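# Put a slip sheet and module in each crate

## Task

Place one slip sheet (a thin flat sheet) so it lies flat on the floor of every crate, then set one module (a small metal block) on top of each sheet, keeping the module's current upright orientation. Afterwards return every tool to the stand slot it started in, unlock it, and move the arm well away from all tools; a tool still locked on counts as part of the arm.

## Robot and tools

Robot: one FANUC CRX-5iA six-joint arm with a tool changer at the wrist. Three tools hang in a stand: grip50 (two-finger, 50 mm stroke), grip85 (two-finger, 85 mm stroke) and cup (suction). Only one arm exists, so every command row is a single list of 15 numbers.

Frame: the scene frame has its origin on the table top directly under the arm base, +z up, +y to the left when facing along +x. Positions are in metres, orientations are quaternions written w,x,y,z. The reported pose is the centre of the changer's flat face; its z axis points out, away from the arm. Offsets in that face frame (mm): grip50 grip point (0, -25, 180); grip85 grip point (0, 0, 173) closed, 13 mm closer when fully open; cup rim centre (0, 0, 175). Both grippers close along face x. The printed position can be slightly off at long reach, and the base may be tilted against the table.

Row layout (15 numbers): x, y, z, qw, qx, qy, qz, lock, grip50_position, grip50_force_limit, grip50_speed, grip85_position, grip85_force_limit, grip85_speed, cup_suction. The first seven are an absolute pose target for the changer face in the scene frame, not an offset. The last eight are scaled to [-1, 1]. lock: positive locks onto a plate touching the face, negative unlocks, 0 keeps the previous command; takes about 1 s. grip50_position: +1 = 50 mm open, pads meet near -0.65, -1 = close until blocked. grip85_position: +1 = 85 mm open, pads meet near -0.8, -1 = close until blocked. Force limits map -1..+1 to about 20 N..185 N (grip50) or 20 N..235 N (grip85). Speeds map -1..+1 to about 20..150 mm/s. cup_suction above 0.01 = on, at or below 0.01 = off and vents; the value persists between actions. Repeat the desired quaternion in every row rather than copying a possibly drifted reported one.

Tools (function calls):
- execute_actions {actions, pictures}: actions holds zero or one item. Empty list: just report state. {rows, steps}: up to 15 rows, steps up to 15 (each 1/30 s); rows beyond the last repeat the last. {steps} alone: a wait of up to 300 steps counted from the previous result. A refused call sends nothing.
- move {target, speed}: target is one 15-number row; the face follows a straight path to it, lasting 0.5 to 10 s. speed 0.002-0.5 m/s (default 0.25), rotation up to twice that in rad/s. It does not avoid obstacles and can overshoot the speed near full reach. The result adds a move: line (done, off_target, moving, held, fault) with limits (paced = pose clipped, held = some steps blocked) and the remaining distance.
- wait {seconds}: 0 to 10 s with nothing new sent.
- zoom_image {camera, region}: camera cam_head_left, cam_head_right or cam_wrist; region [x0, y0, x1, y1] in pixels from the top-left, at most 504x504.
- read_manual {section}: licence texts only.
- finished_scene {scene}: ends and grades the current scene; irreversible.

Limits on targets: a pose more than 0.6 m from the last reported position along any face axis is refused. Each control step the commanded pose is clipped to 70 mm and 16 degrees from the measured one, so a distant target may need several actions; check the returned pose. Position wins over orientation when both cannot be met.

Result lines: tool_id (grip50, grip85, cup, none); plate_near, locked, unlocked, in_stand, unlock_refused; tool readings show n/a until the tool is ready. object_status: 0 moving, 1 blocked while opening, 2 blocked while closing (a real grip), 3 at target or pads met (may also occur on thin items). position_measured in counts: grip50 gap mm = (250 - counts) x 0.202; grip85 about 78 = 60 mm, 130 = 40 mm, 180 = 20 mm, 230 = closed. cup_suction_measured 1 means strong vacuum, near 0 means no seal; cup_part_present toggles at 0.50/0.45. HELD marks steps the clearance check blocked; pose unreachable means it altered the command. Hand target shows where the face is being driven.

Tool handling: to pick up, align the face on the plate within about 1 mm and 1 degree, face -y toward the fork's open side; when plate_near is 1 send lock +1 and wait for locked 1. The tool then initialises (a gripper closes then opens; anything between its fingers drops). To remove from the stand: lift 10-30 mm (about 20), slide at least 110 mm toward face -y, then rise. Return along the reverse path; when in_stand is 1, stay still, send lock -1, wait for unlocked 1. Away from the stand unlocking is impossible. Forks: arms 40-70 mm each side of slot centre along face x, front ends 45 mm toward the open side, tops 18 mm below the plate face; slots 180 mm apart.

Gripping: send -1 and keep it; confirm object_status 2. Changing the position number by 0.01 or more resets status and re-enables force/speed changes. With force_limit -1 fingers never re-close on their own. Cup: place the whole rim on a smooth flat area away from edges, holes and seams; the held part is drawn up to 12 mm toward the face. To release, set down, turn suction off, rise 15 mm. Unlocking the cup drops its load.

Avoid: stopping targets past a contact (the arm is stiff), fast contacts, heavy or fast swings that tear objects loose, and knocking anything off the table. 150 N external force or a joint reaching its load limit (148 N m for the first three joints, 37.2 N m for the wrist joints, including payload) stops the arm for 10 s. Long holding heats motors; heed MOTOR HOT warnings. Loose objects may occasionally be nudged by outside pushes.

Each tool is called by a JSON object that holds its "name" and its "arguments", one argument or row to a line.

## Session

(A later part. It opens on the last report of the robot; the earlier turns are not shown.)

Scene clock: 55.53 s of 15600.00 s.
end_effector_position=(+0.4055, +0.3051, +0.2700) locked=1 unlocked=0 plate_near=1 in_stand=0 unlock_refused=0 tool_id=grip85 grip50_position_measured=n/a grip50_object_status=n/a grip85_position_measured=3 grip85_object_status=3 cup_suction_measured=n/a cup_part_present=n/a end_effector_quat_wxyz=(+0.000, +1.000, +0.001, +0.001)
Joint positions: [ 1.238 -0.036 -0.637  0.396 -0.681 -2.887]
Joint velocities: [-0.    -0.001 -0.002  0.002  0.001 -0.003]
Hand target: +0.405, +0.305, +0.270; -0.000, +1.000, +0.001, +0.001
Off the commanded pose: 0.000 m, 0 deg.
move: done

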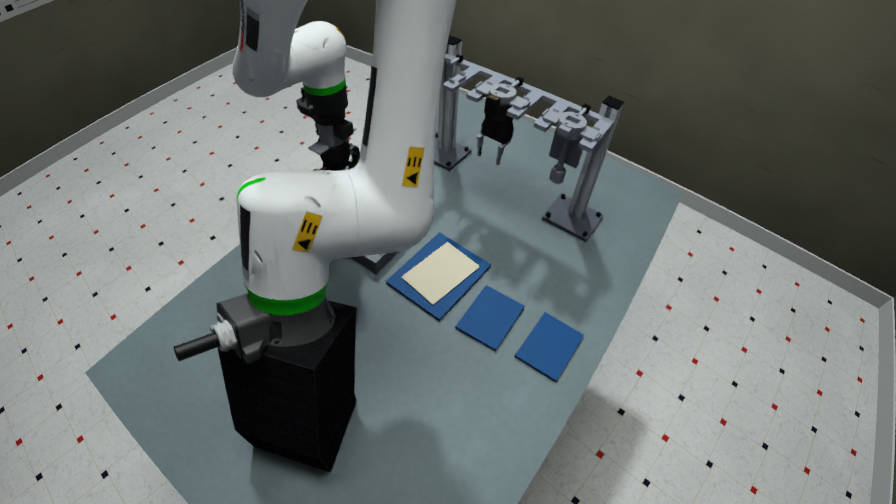

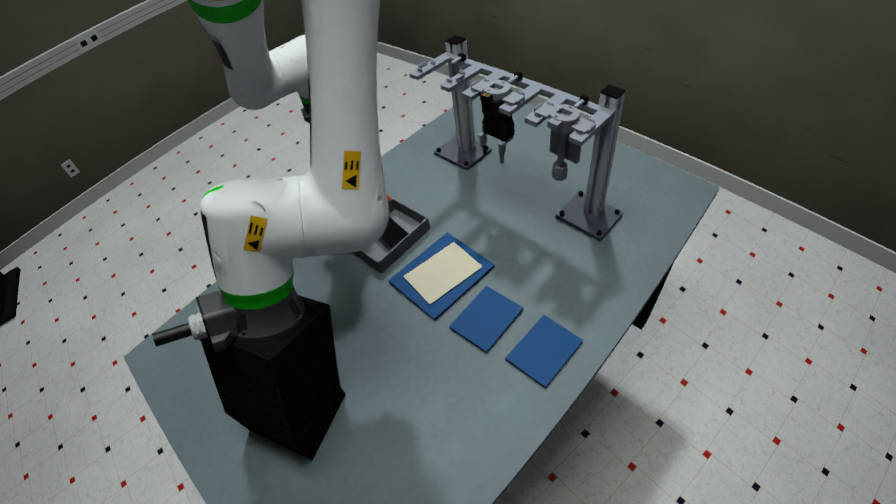

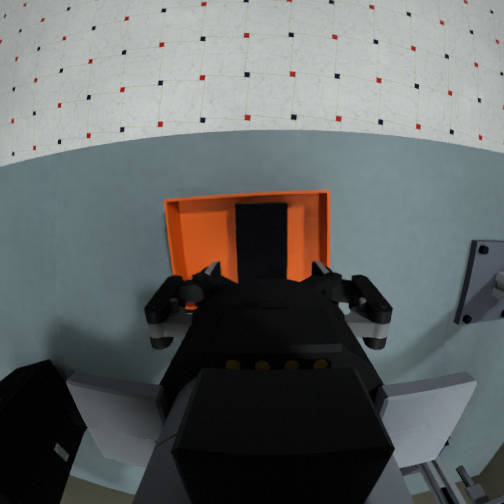

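{"name": "move", "arguments": {
  "target": [0.402,0.309,0.196,0,1,0,0,0,0,0,0,1,-0.3,0,0],
  "speed": 0.1
}}

{"name": "move", "arguments": {
  "target": [0.402,0.309,0.196,0,1,0,0,0,0,0,0,-1,-0.3,0,0]
}}

{"name": "move", "arguments": {
  "target": [0.402,0.309,0.27,0,1,0,0,0,0,0,0,-1,-0.3,0,0],
  "speed": 0.15
}}

{"name": "move", "arguments": {
  "target": [0.55,0.309,0.27,0,1,0,0,0,0,0,0,-1,-0.3,0,0],
  "speed": 0.2
}}

{"name": "move", "arguments": {
  "target": [0.55,0.309,0.194,0,1,0,0,0,0,0,0,-1,-0.3,0,0],
  "speed": 0.07
}}

{"name": "move", "arguments": {
  "target": [0.55,0.309,0.194,0,1,0,0,0,0,0,0,1,-0.3,0,0]
}}

{"name": "move", "arguments": {
  "target": [0.55,0.309,0.27,0,1,0,0,0,0,0,0,1,-0.3,0,0],
  "speed": 0.15
}}

{"name": "move", "arguments": {
  "target": [0.402,0.155,0.27,0,1,0,0,0,0,0,0,1,-0.3,0,0]
}}

Scene clock: 70.90 s of 15600.00 s.
end_effector_position=(+0.4019, +0.3089, +0.1961) locked=1 unlocked=0 plate_near=1 in_stand=0 unlock_refused=0 tool_id=grip85 grip50_position_measured=n/a grip50_object_status=n/a grip85_position_measured=3 grip85_object_status=3 cup_suction_measured=n/a cup_part_present=n/a end_effector_quat_wxyz=(-0.000, +1.000, +0.000, -0.000)
Joint positions: [ 1.188  0.137 -0.67   0.51  -0.479 -2.986]
Joint velocities: [-0.002  0.002 -0.001  0.002  0.001 -0.002]
Hand target: +0.402, +0.309, +0.196; -0.000, +1.000, +0.000, -0.000
Off the commanded pose: 0.000 m, 0 deg.
move: done

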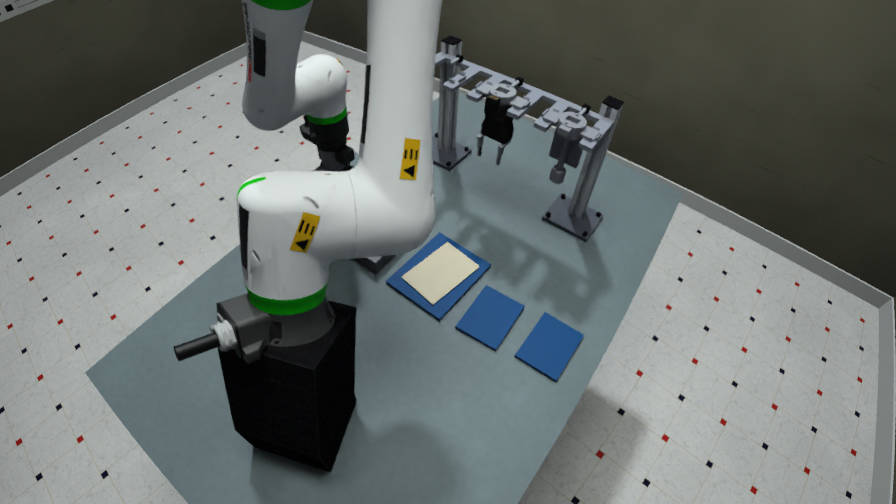

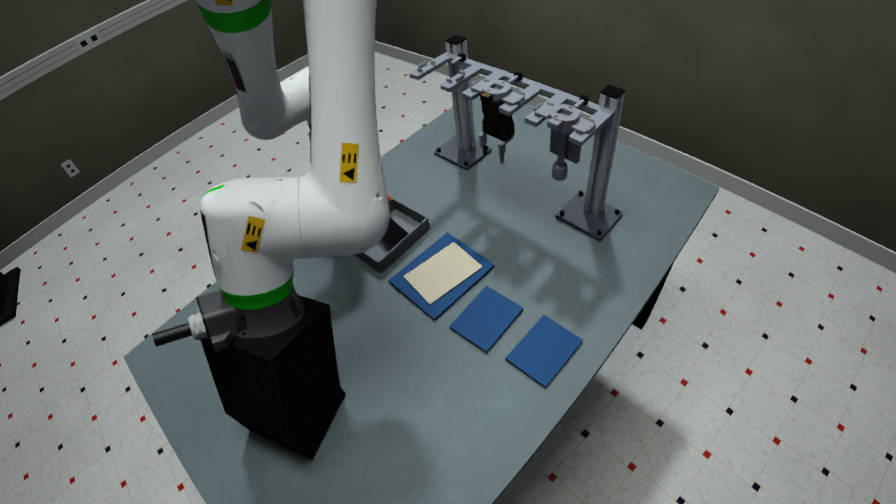

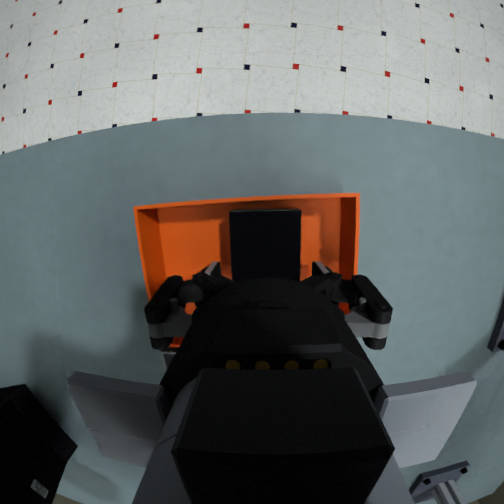

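Scene clock: 71.60 s of 15600.00 s.
end_effector_position=(+0.4020, +0.3090, +0.1960) locked=1 unlocked=0 plate_near=1 in_stand=0 unlock_refused=0 tool_id=grip85 grip50_position_measured=n/a grip50_object_status=n/a grip85_position_measured=80 grip85_object_status=2 cup_suction_measured=n/a cup_part_present=n/a end_effector_quat_wxyz=(-0.000, +1.000, +0.000, +0.000)
Joint positions: [ 1.188  0.137 -0.67   0.511 -0.479 -2.988]
Joint velocities: [ 0.    -0.001 -0.     0.     0.     0.   ]
Hand target: +0.402, +0.309, +0.196; -0.000, +1.000, -0.000, +0.000
Off the commanded pose: 0.000 m, 0 deg.
move: done

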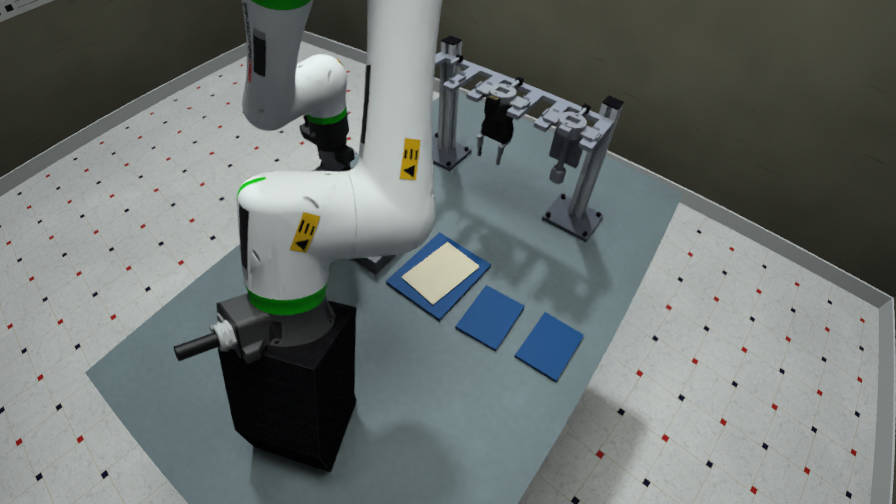

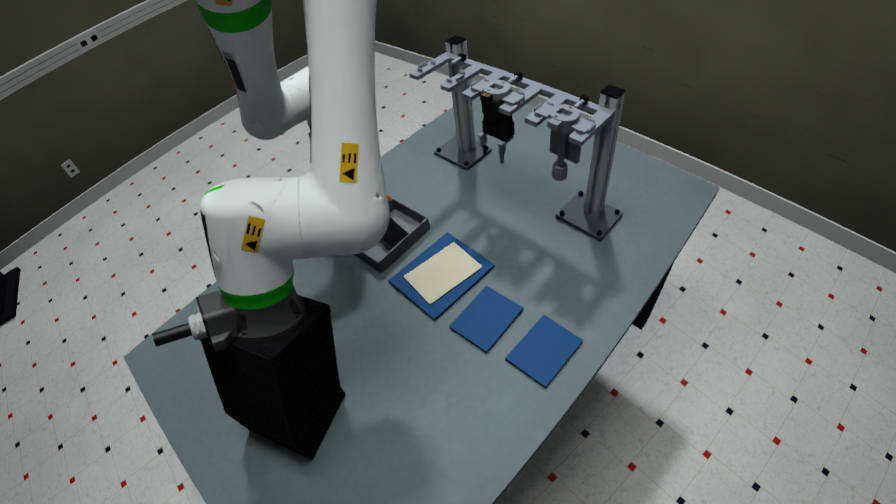

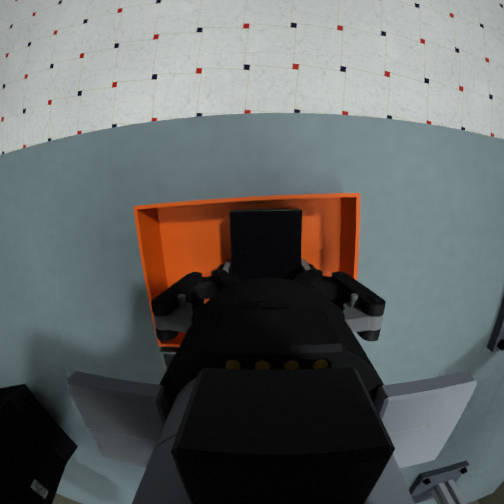

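Scene clock: 72.47 s of 15600.00 s.
end_effector_position=(+0.4021, +0.3091, +0.2699) locked=1 unlocked=0 plate_near=1 in_stand=0 unlock_refused=0 tool_id=grip85 grip50_position_measured=n/a grip50_object_status=n/a grip85_position_measured=80 grip85_object_status=2 cup_suction_measured=n/a cup_part_present=n/a end_effector_quat_wxyz=(+0.000, +1.000, -0.000, +0.000)
Joint positions: [ 1.25  -0.033 -0.637  0.399 -0.683 -2.902]
Joint velocities: [ 0.    -0.001  0.    -0.    -0.001  0.001]
Hand target: +0.402, +0.309, +0.270; +0.000, +1.000, -0.000, +0.000
Off the commanded pose: 0.000 m, 0 deg.
move: done

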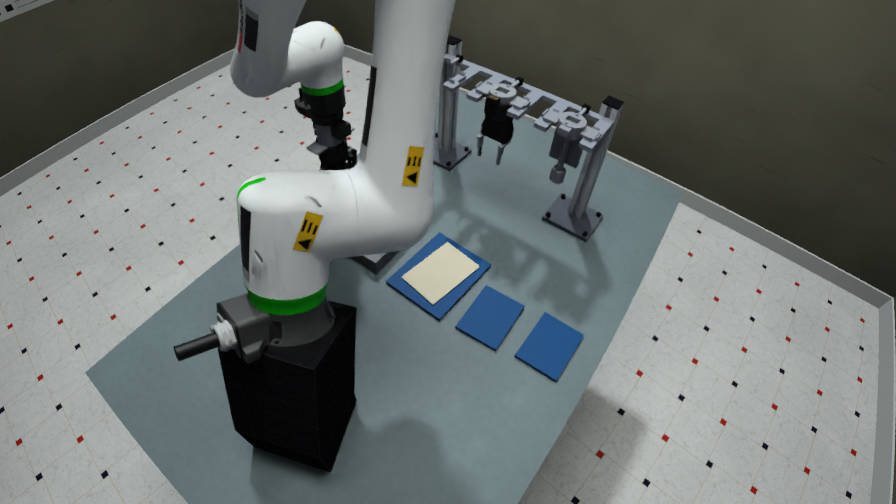

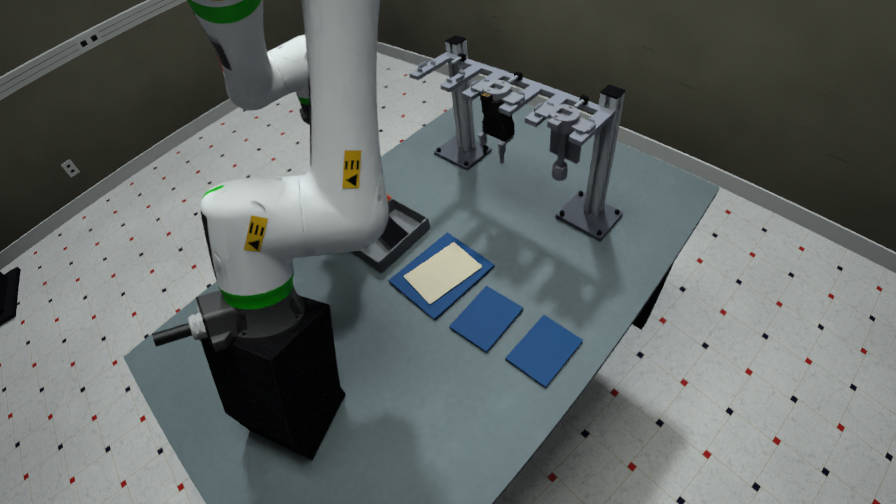

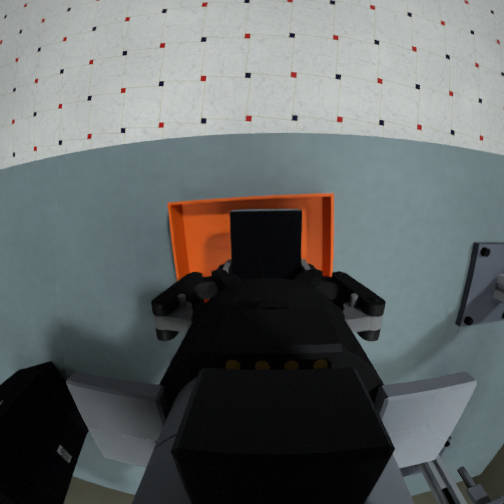

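Scene clock: 73.63 s of 15600.00 s.
end_effector_position=(+0.5498, +0.3087, +0.2700) locked=1 unlocked=0 plate_near=1 in_stand=0 unlock_refused=0 tool_id=grip85 grip50_position_measured=n/a grip50_object_status=n/a grip85_position_measured=80 grip85_object_status=2 cup_suction_measured=n/a cup_part_present=n/a end_effector_quat_wxyz=(+0.000, +1.000, -0.000, -0.001)
Joint positions: [ 0.999  0.178 -0.225  0.223 -0.808 -2.501]
Joint velocities: [-0.    -0.001  0.002 -0.001 -0.     0.001]
Hand target: +0.550, +0.309, +0.270; +0.000, +1.000, -0.000, -0.001
Off the commanded pose: 0.000 m, 0 deg.
move: done

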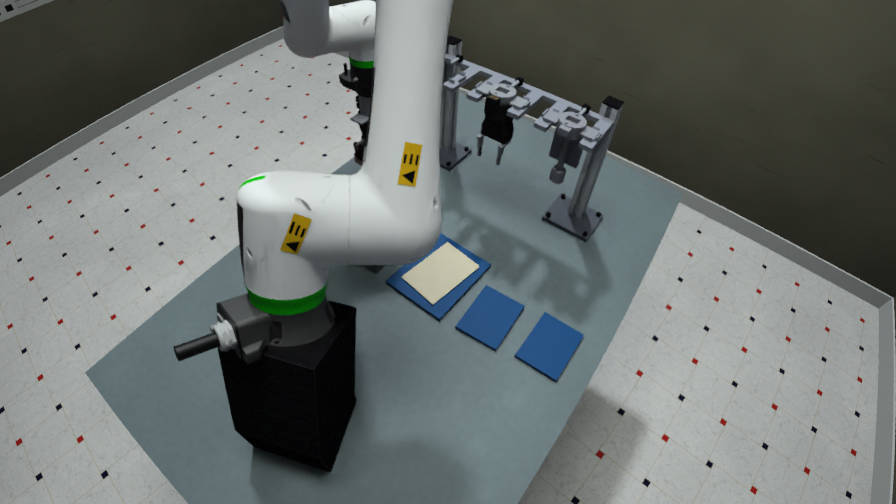

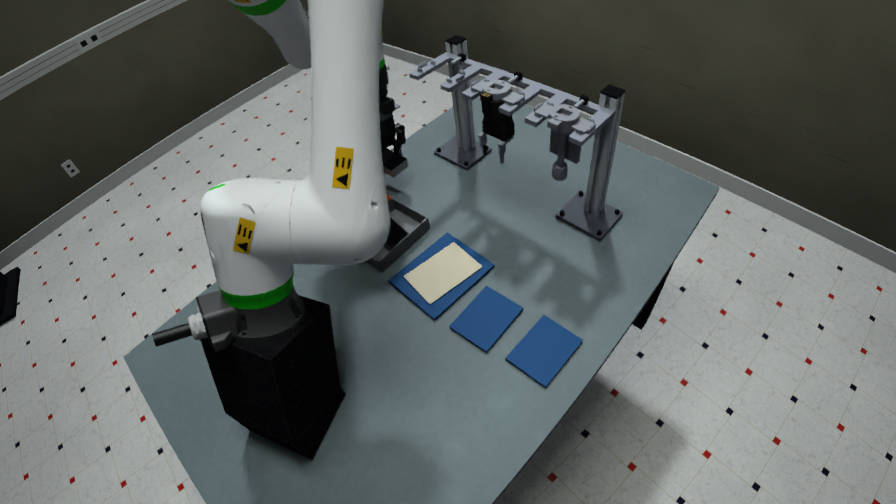

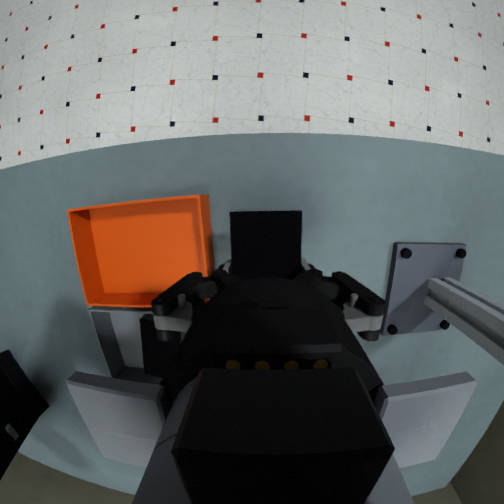

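Scene clock: 75.03 s of 15600.00 s.
end_effector_position=(+0.5498, +0.3088, +0.1940) locked=1 unlocked=0 plate_near=1 in_stand=0 unlock_refused=0 tool_id=grip85 grip50_position_measured=n/a grip50_object_status=n/a grip85_position_measured=80 grip85_object_status=2 cup_suction_measured=n/a cup_part_present=n/a end_effector_quat_wxyz=(-0.000, +1.000, +0.000, -0.000)
Joint positions: [ 0.974  0.315 -0.237  0.25  -0.657 -2.52 ]
Joint velocities: [-0.     0.     0.003  0.     0.001 -0.001]
Hand target: +0.550, +0.309, +0.194; -0.000, +1.000, +0.000, -0.000
Off the commanded pose: 0.000 m, 0 deg.
move: done

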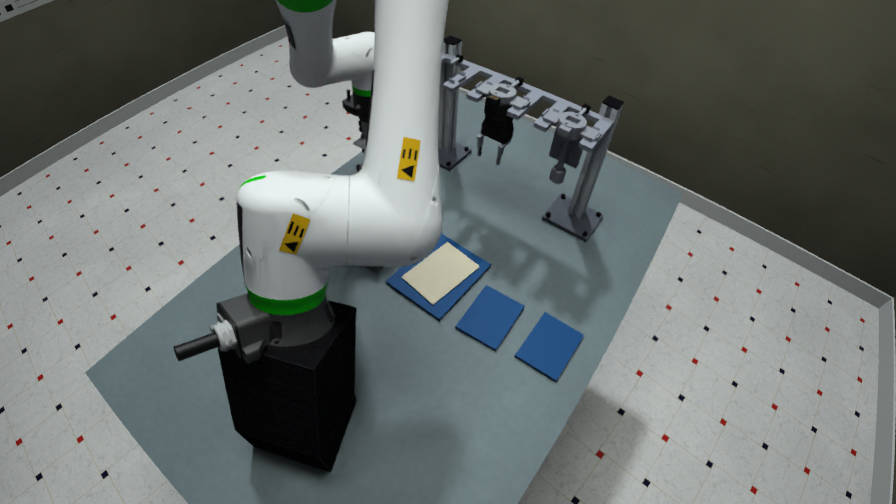

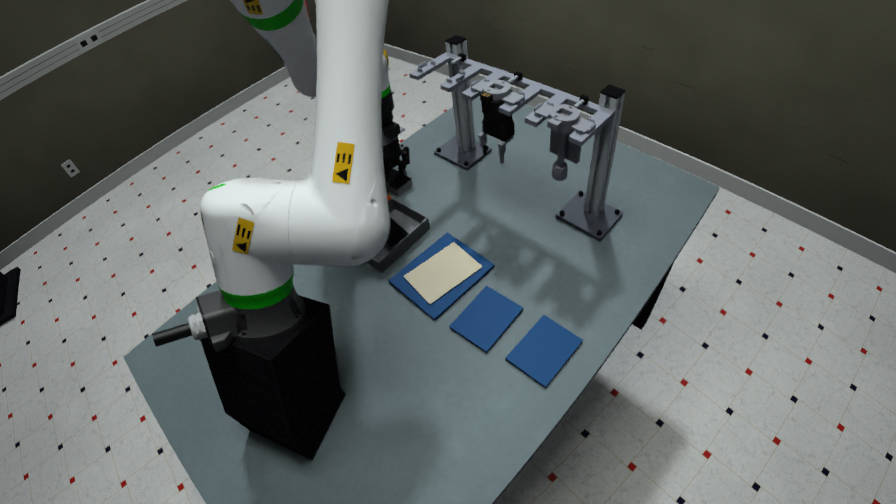

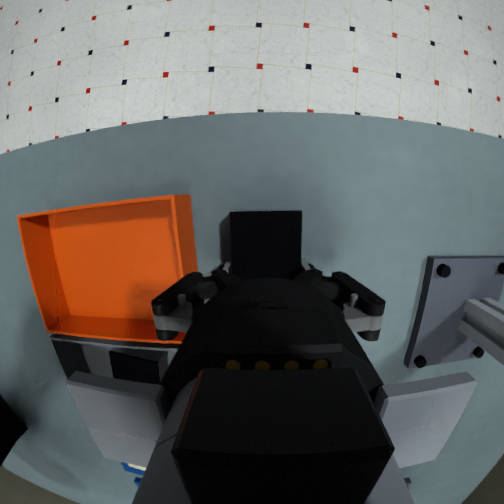

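Scene clock: 75.80 s of 15600.00 s.
end_effector_position=(+0.5500, +0.3090, +0.1940) locked=1 unlocked=0 plate_near=1 in_stand=0 unlock_refused=0 tool_id=grip85 grip50_position_measured=n/a grip50_object_status=n/a grip85_position_measured=3 grip85_object_status=3 cup_suction_measured=n/a cup_part_present=n/a end_effector_quat_wxyz=(+0.000, +1.000, -0.000, +0.000)
Joint positions: [ 0.974  0.315 -0.237  0.251 -0.657 -2.521]
Joint velocities: [-0.    -0.001  0.001 -0.    -0.     0.   ]
Hand target: +0.550, +0.309, +0.194; +0.000, +1.000, -0.000, +0.000
Off the commanded pose: 0.000 m, 0 deg.
move: done

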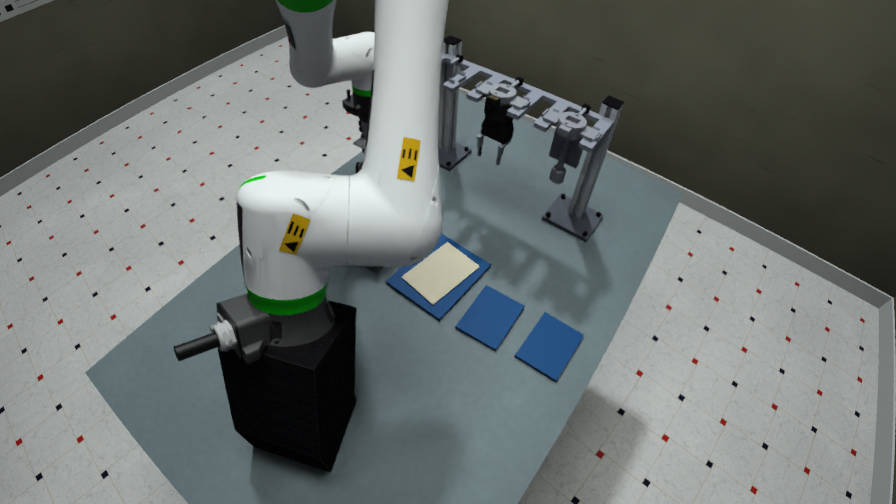

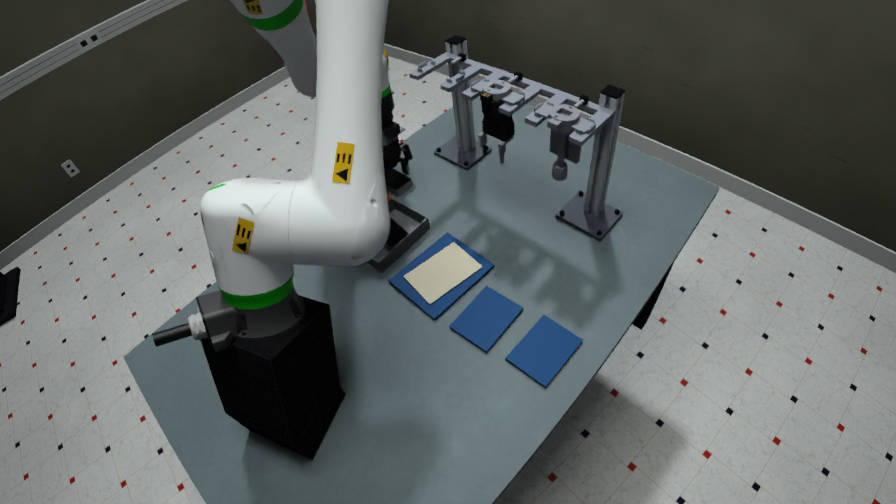

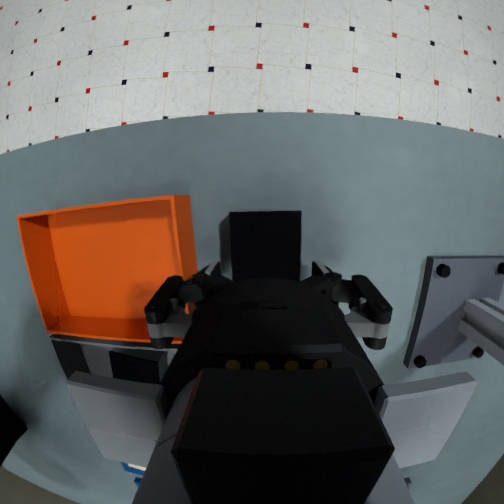

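Scene clock: 76.67 s of 15600.00 s.
end_effector_position=(+0.5501, +0.3091, +0.2699) locked=1 unlocked=0 plate_near=1 in_stand=0 unlock_refused=0 tool_id=grip85 grip50_position_measured=n/a grip50_object_status=n/a grip85_position_measured=3 grip85_object_status=3 cup_suction_measured=n/a cup_part_present=n/a end_effector_quat_wxyz=(+0.000, +1.000, -0.000, +0.000)
Joint positions: [ 1.     0.178 -0.225  0.225 -0.807 -2.503]
Joint velocities: [-0.    -0.001  0.001 -0.    -0.001 -0.   ]
Hand target: +0.550, +0.309, +0.270; +0.000, +1.000, -0.000, +0.000
Off the commanded pose: 0.000 m, 0 deg.
move: done

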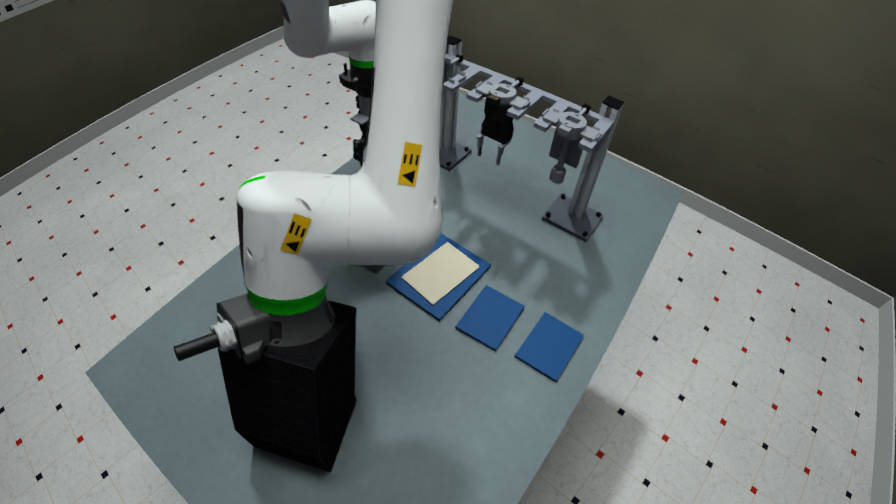

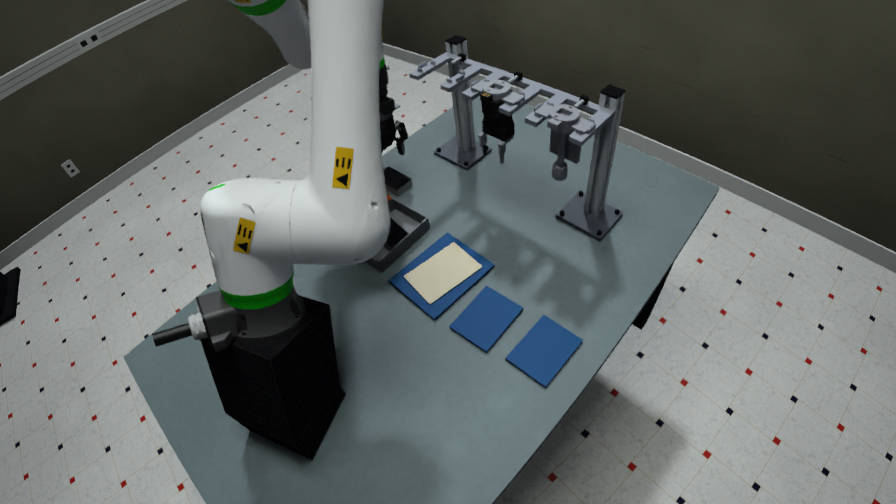

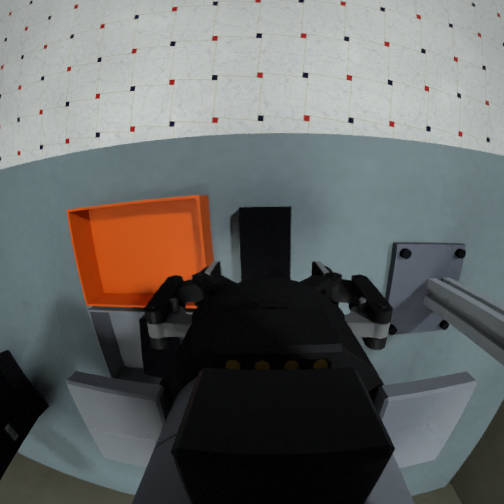

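Scene clock: 77.97 s of 15600.00 s.
end_effector_position=(+0.4016, +0.1554, +0.2702) locked=1 unlocked=0 plate_near=1 in_stand=0 unlock_refused=0 tool_id=grip85 grip50_position_measured=n/a grip50_object_status=n/a grip85_position_measured=3 grip85_object_status=3 cup_suction_measured=n/a cup_part_present=n/a end_effector_quat_wxyz=(-0.000, +1.000, +0.000, -0.000)
Joint positions: [ 0.973 -0.222 -0.824  0.267 -0.608 -2.541]
Joint velocities: [ 0.001 -0.    -0.004  0.    -0.006 -0.001]
Hand target: +0.402, +0.155, +0.270; -0.000, +1.000, +0.000, -0.000
Off the commanded pose: 0.001 m, 0 deg.
move: done

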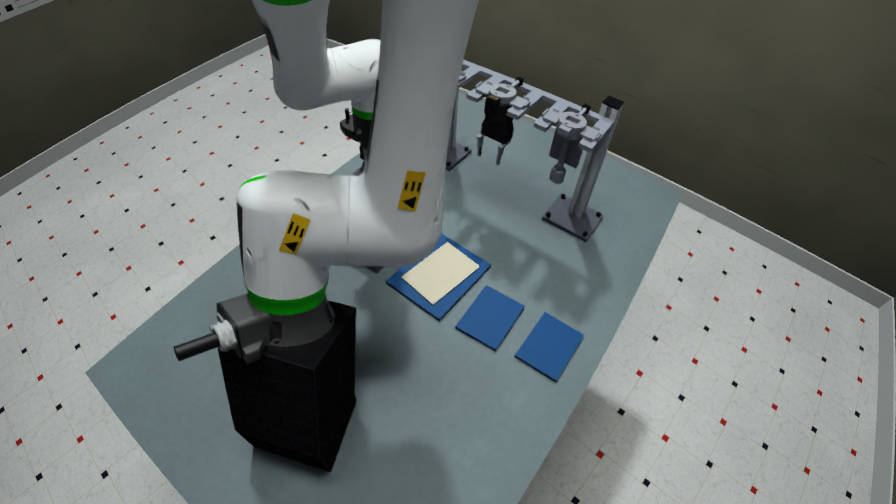

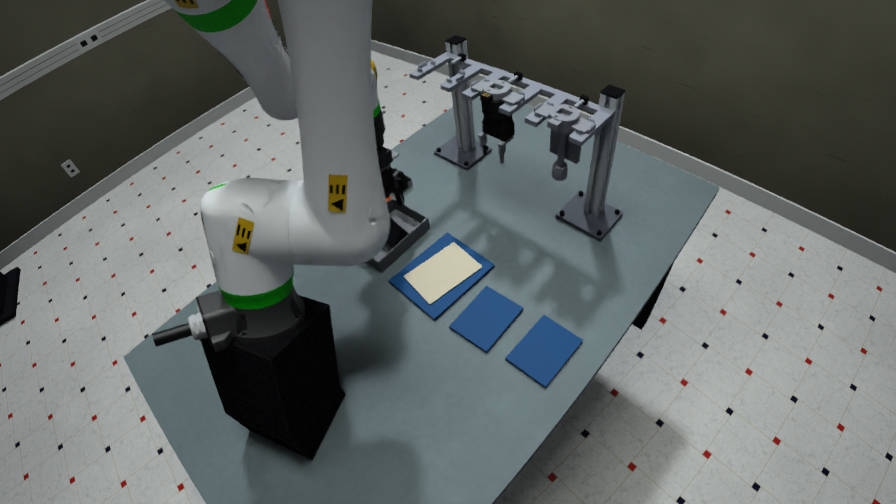

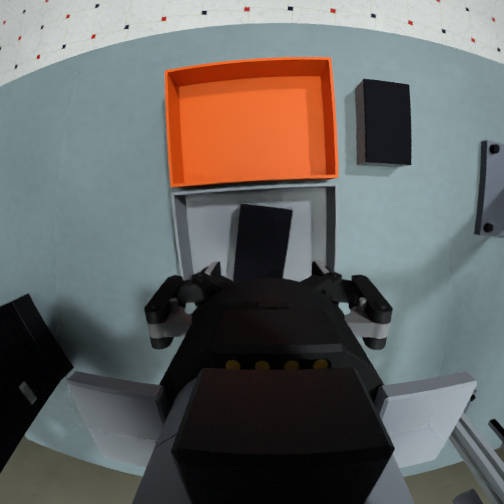

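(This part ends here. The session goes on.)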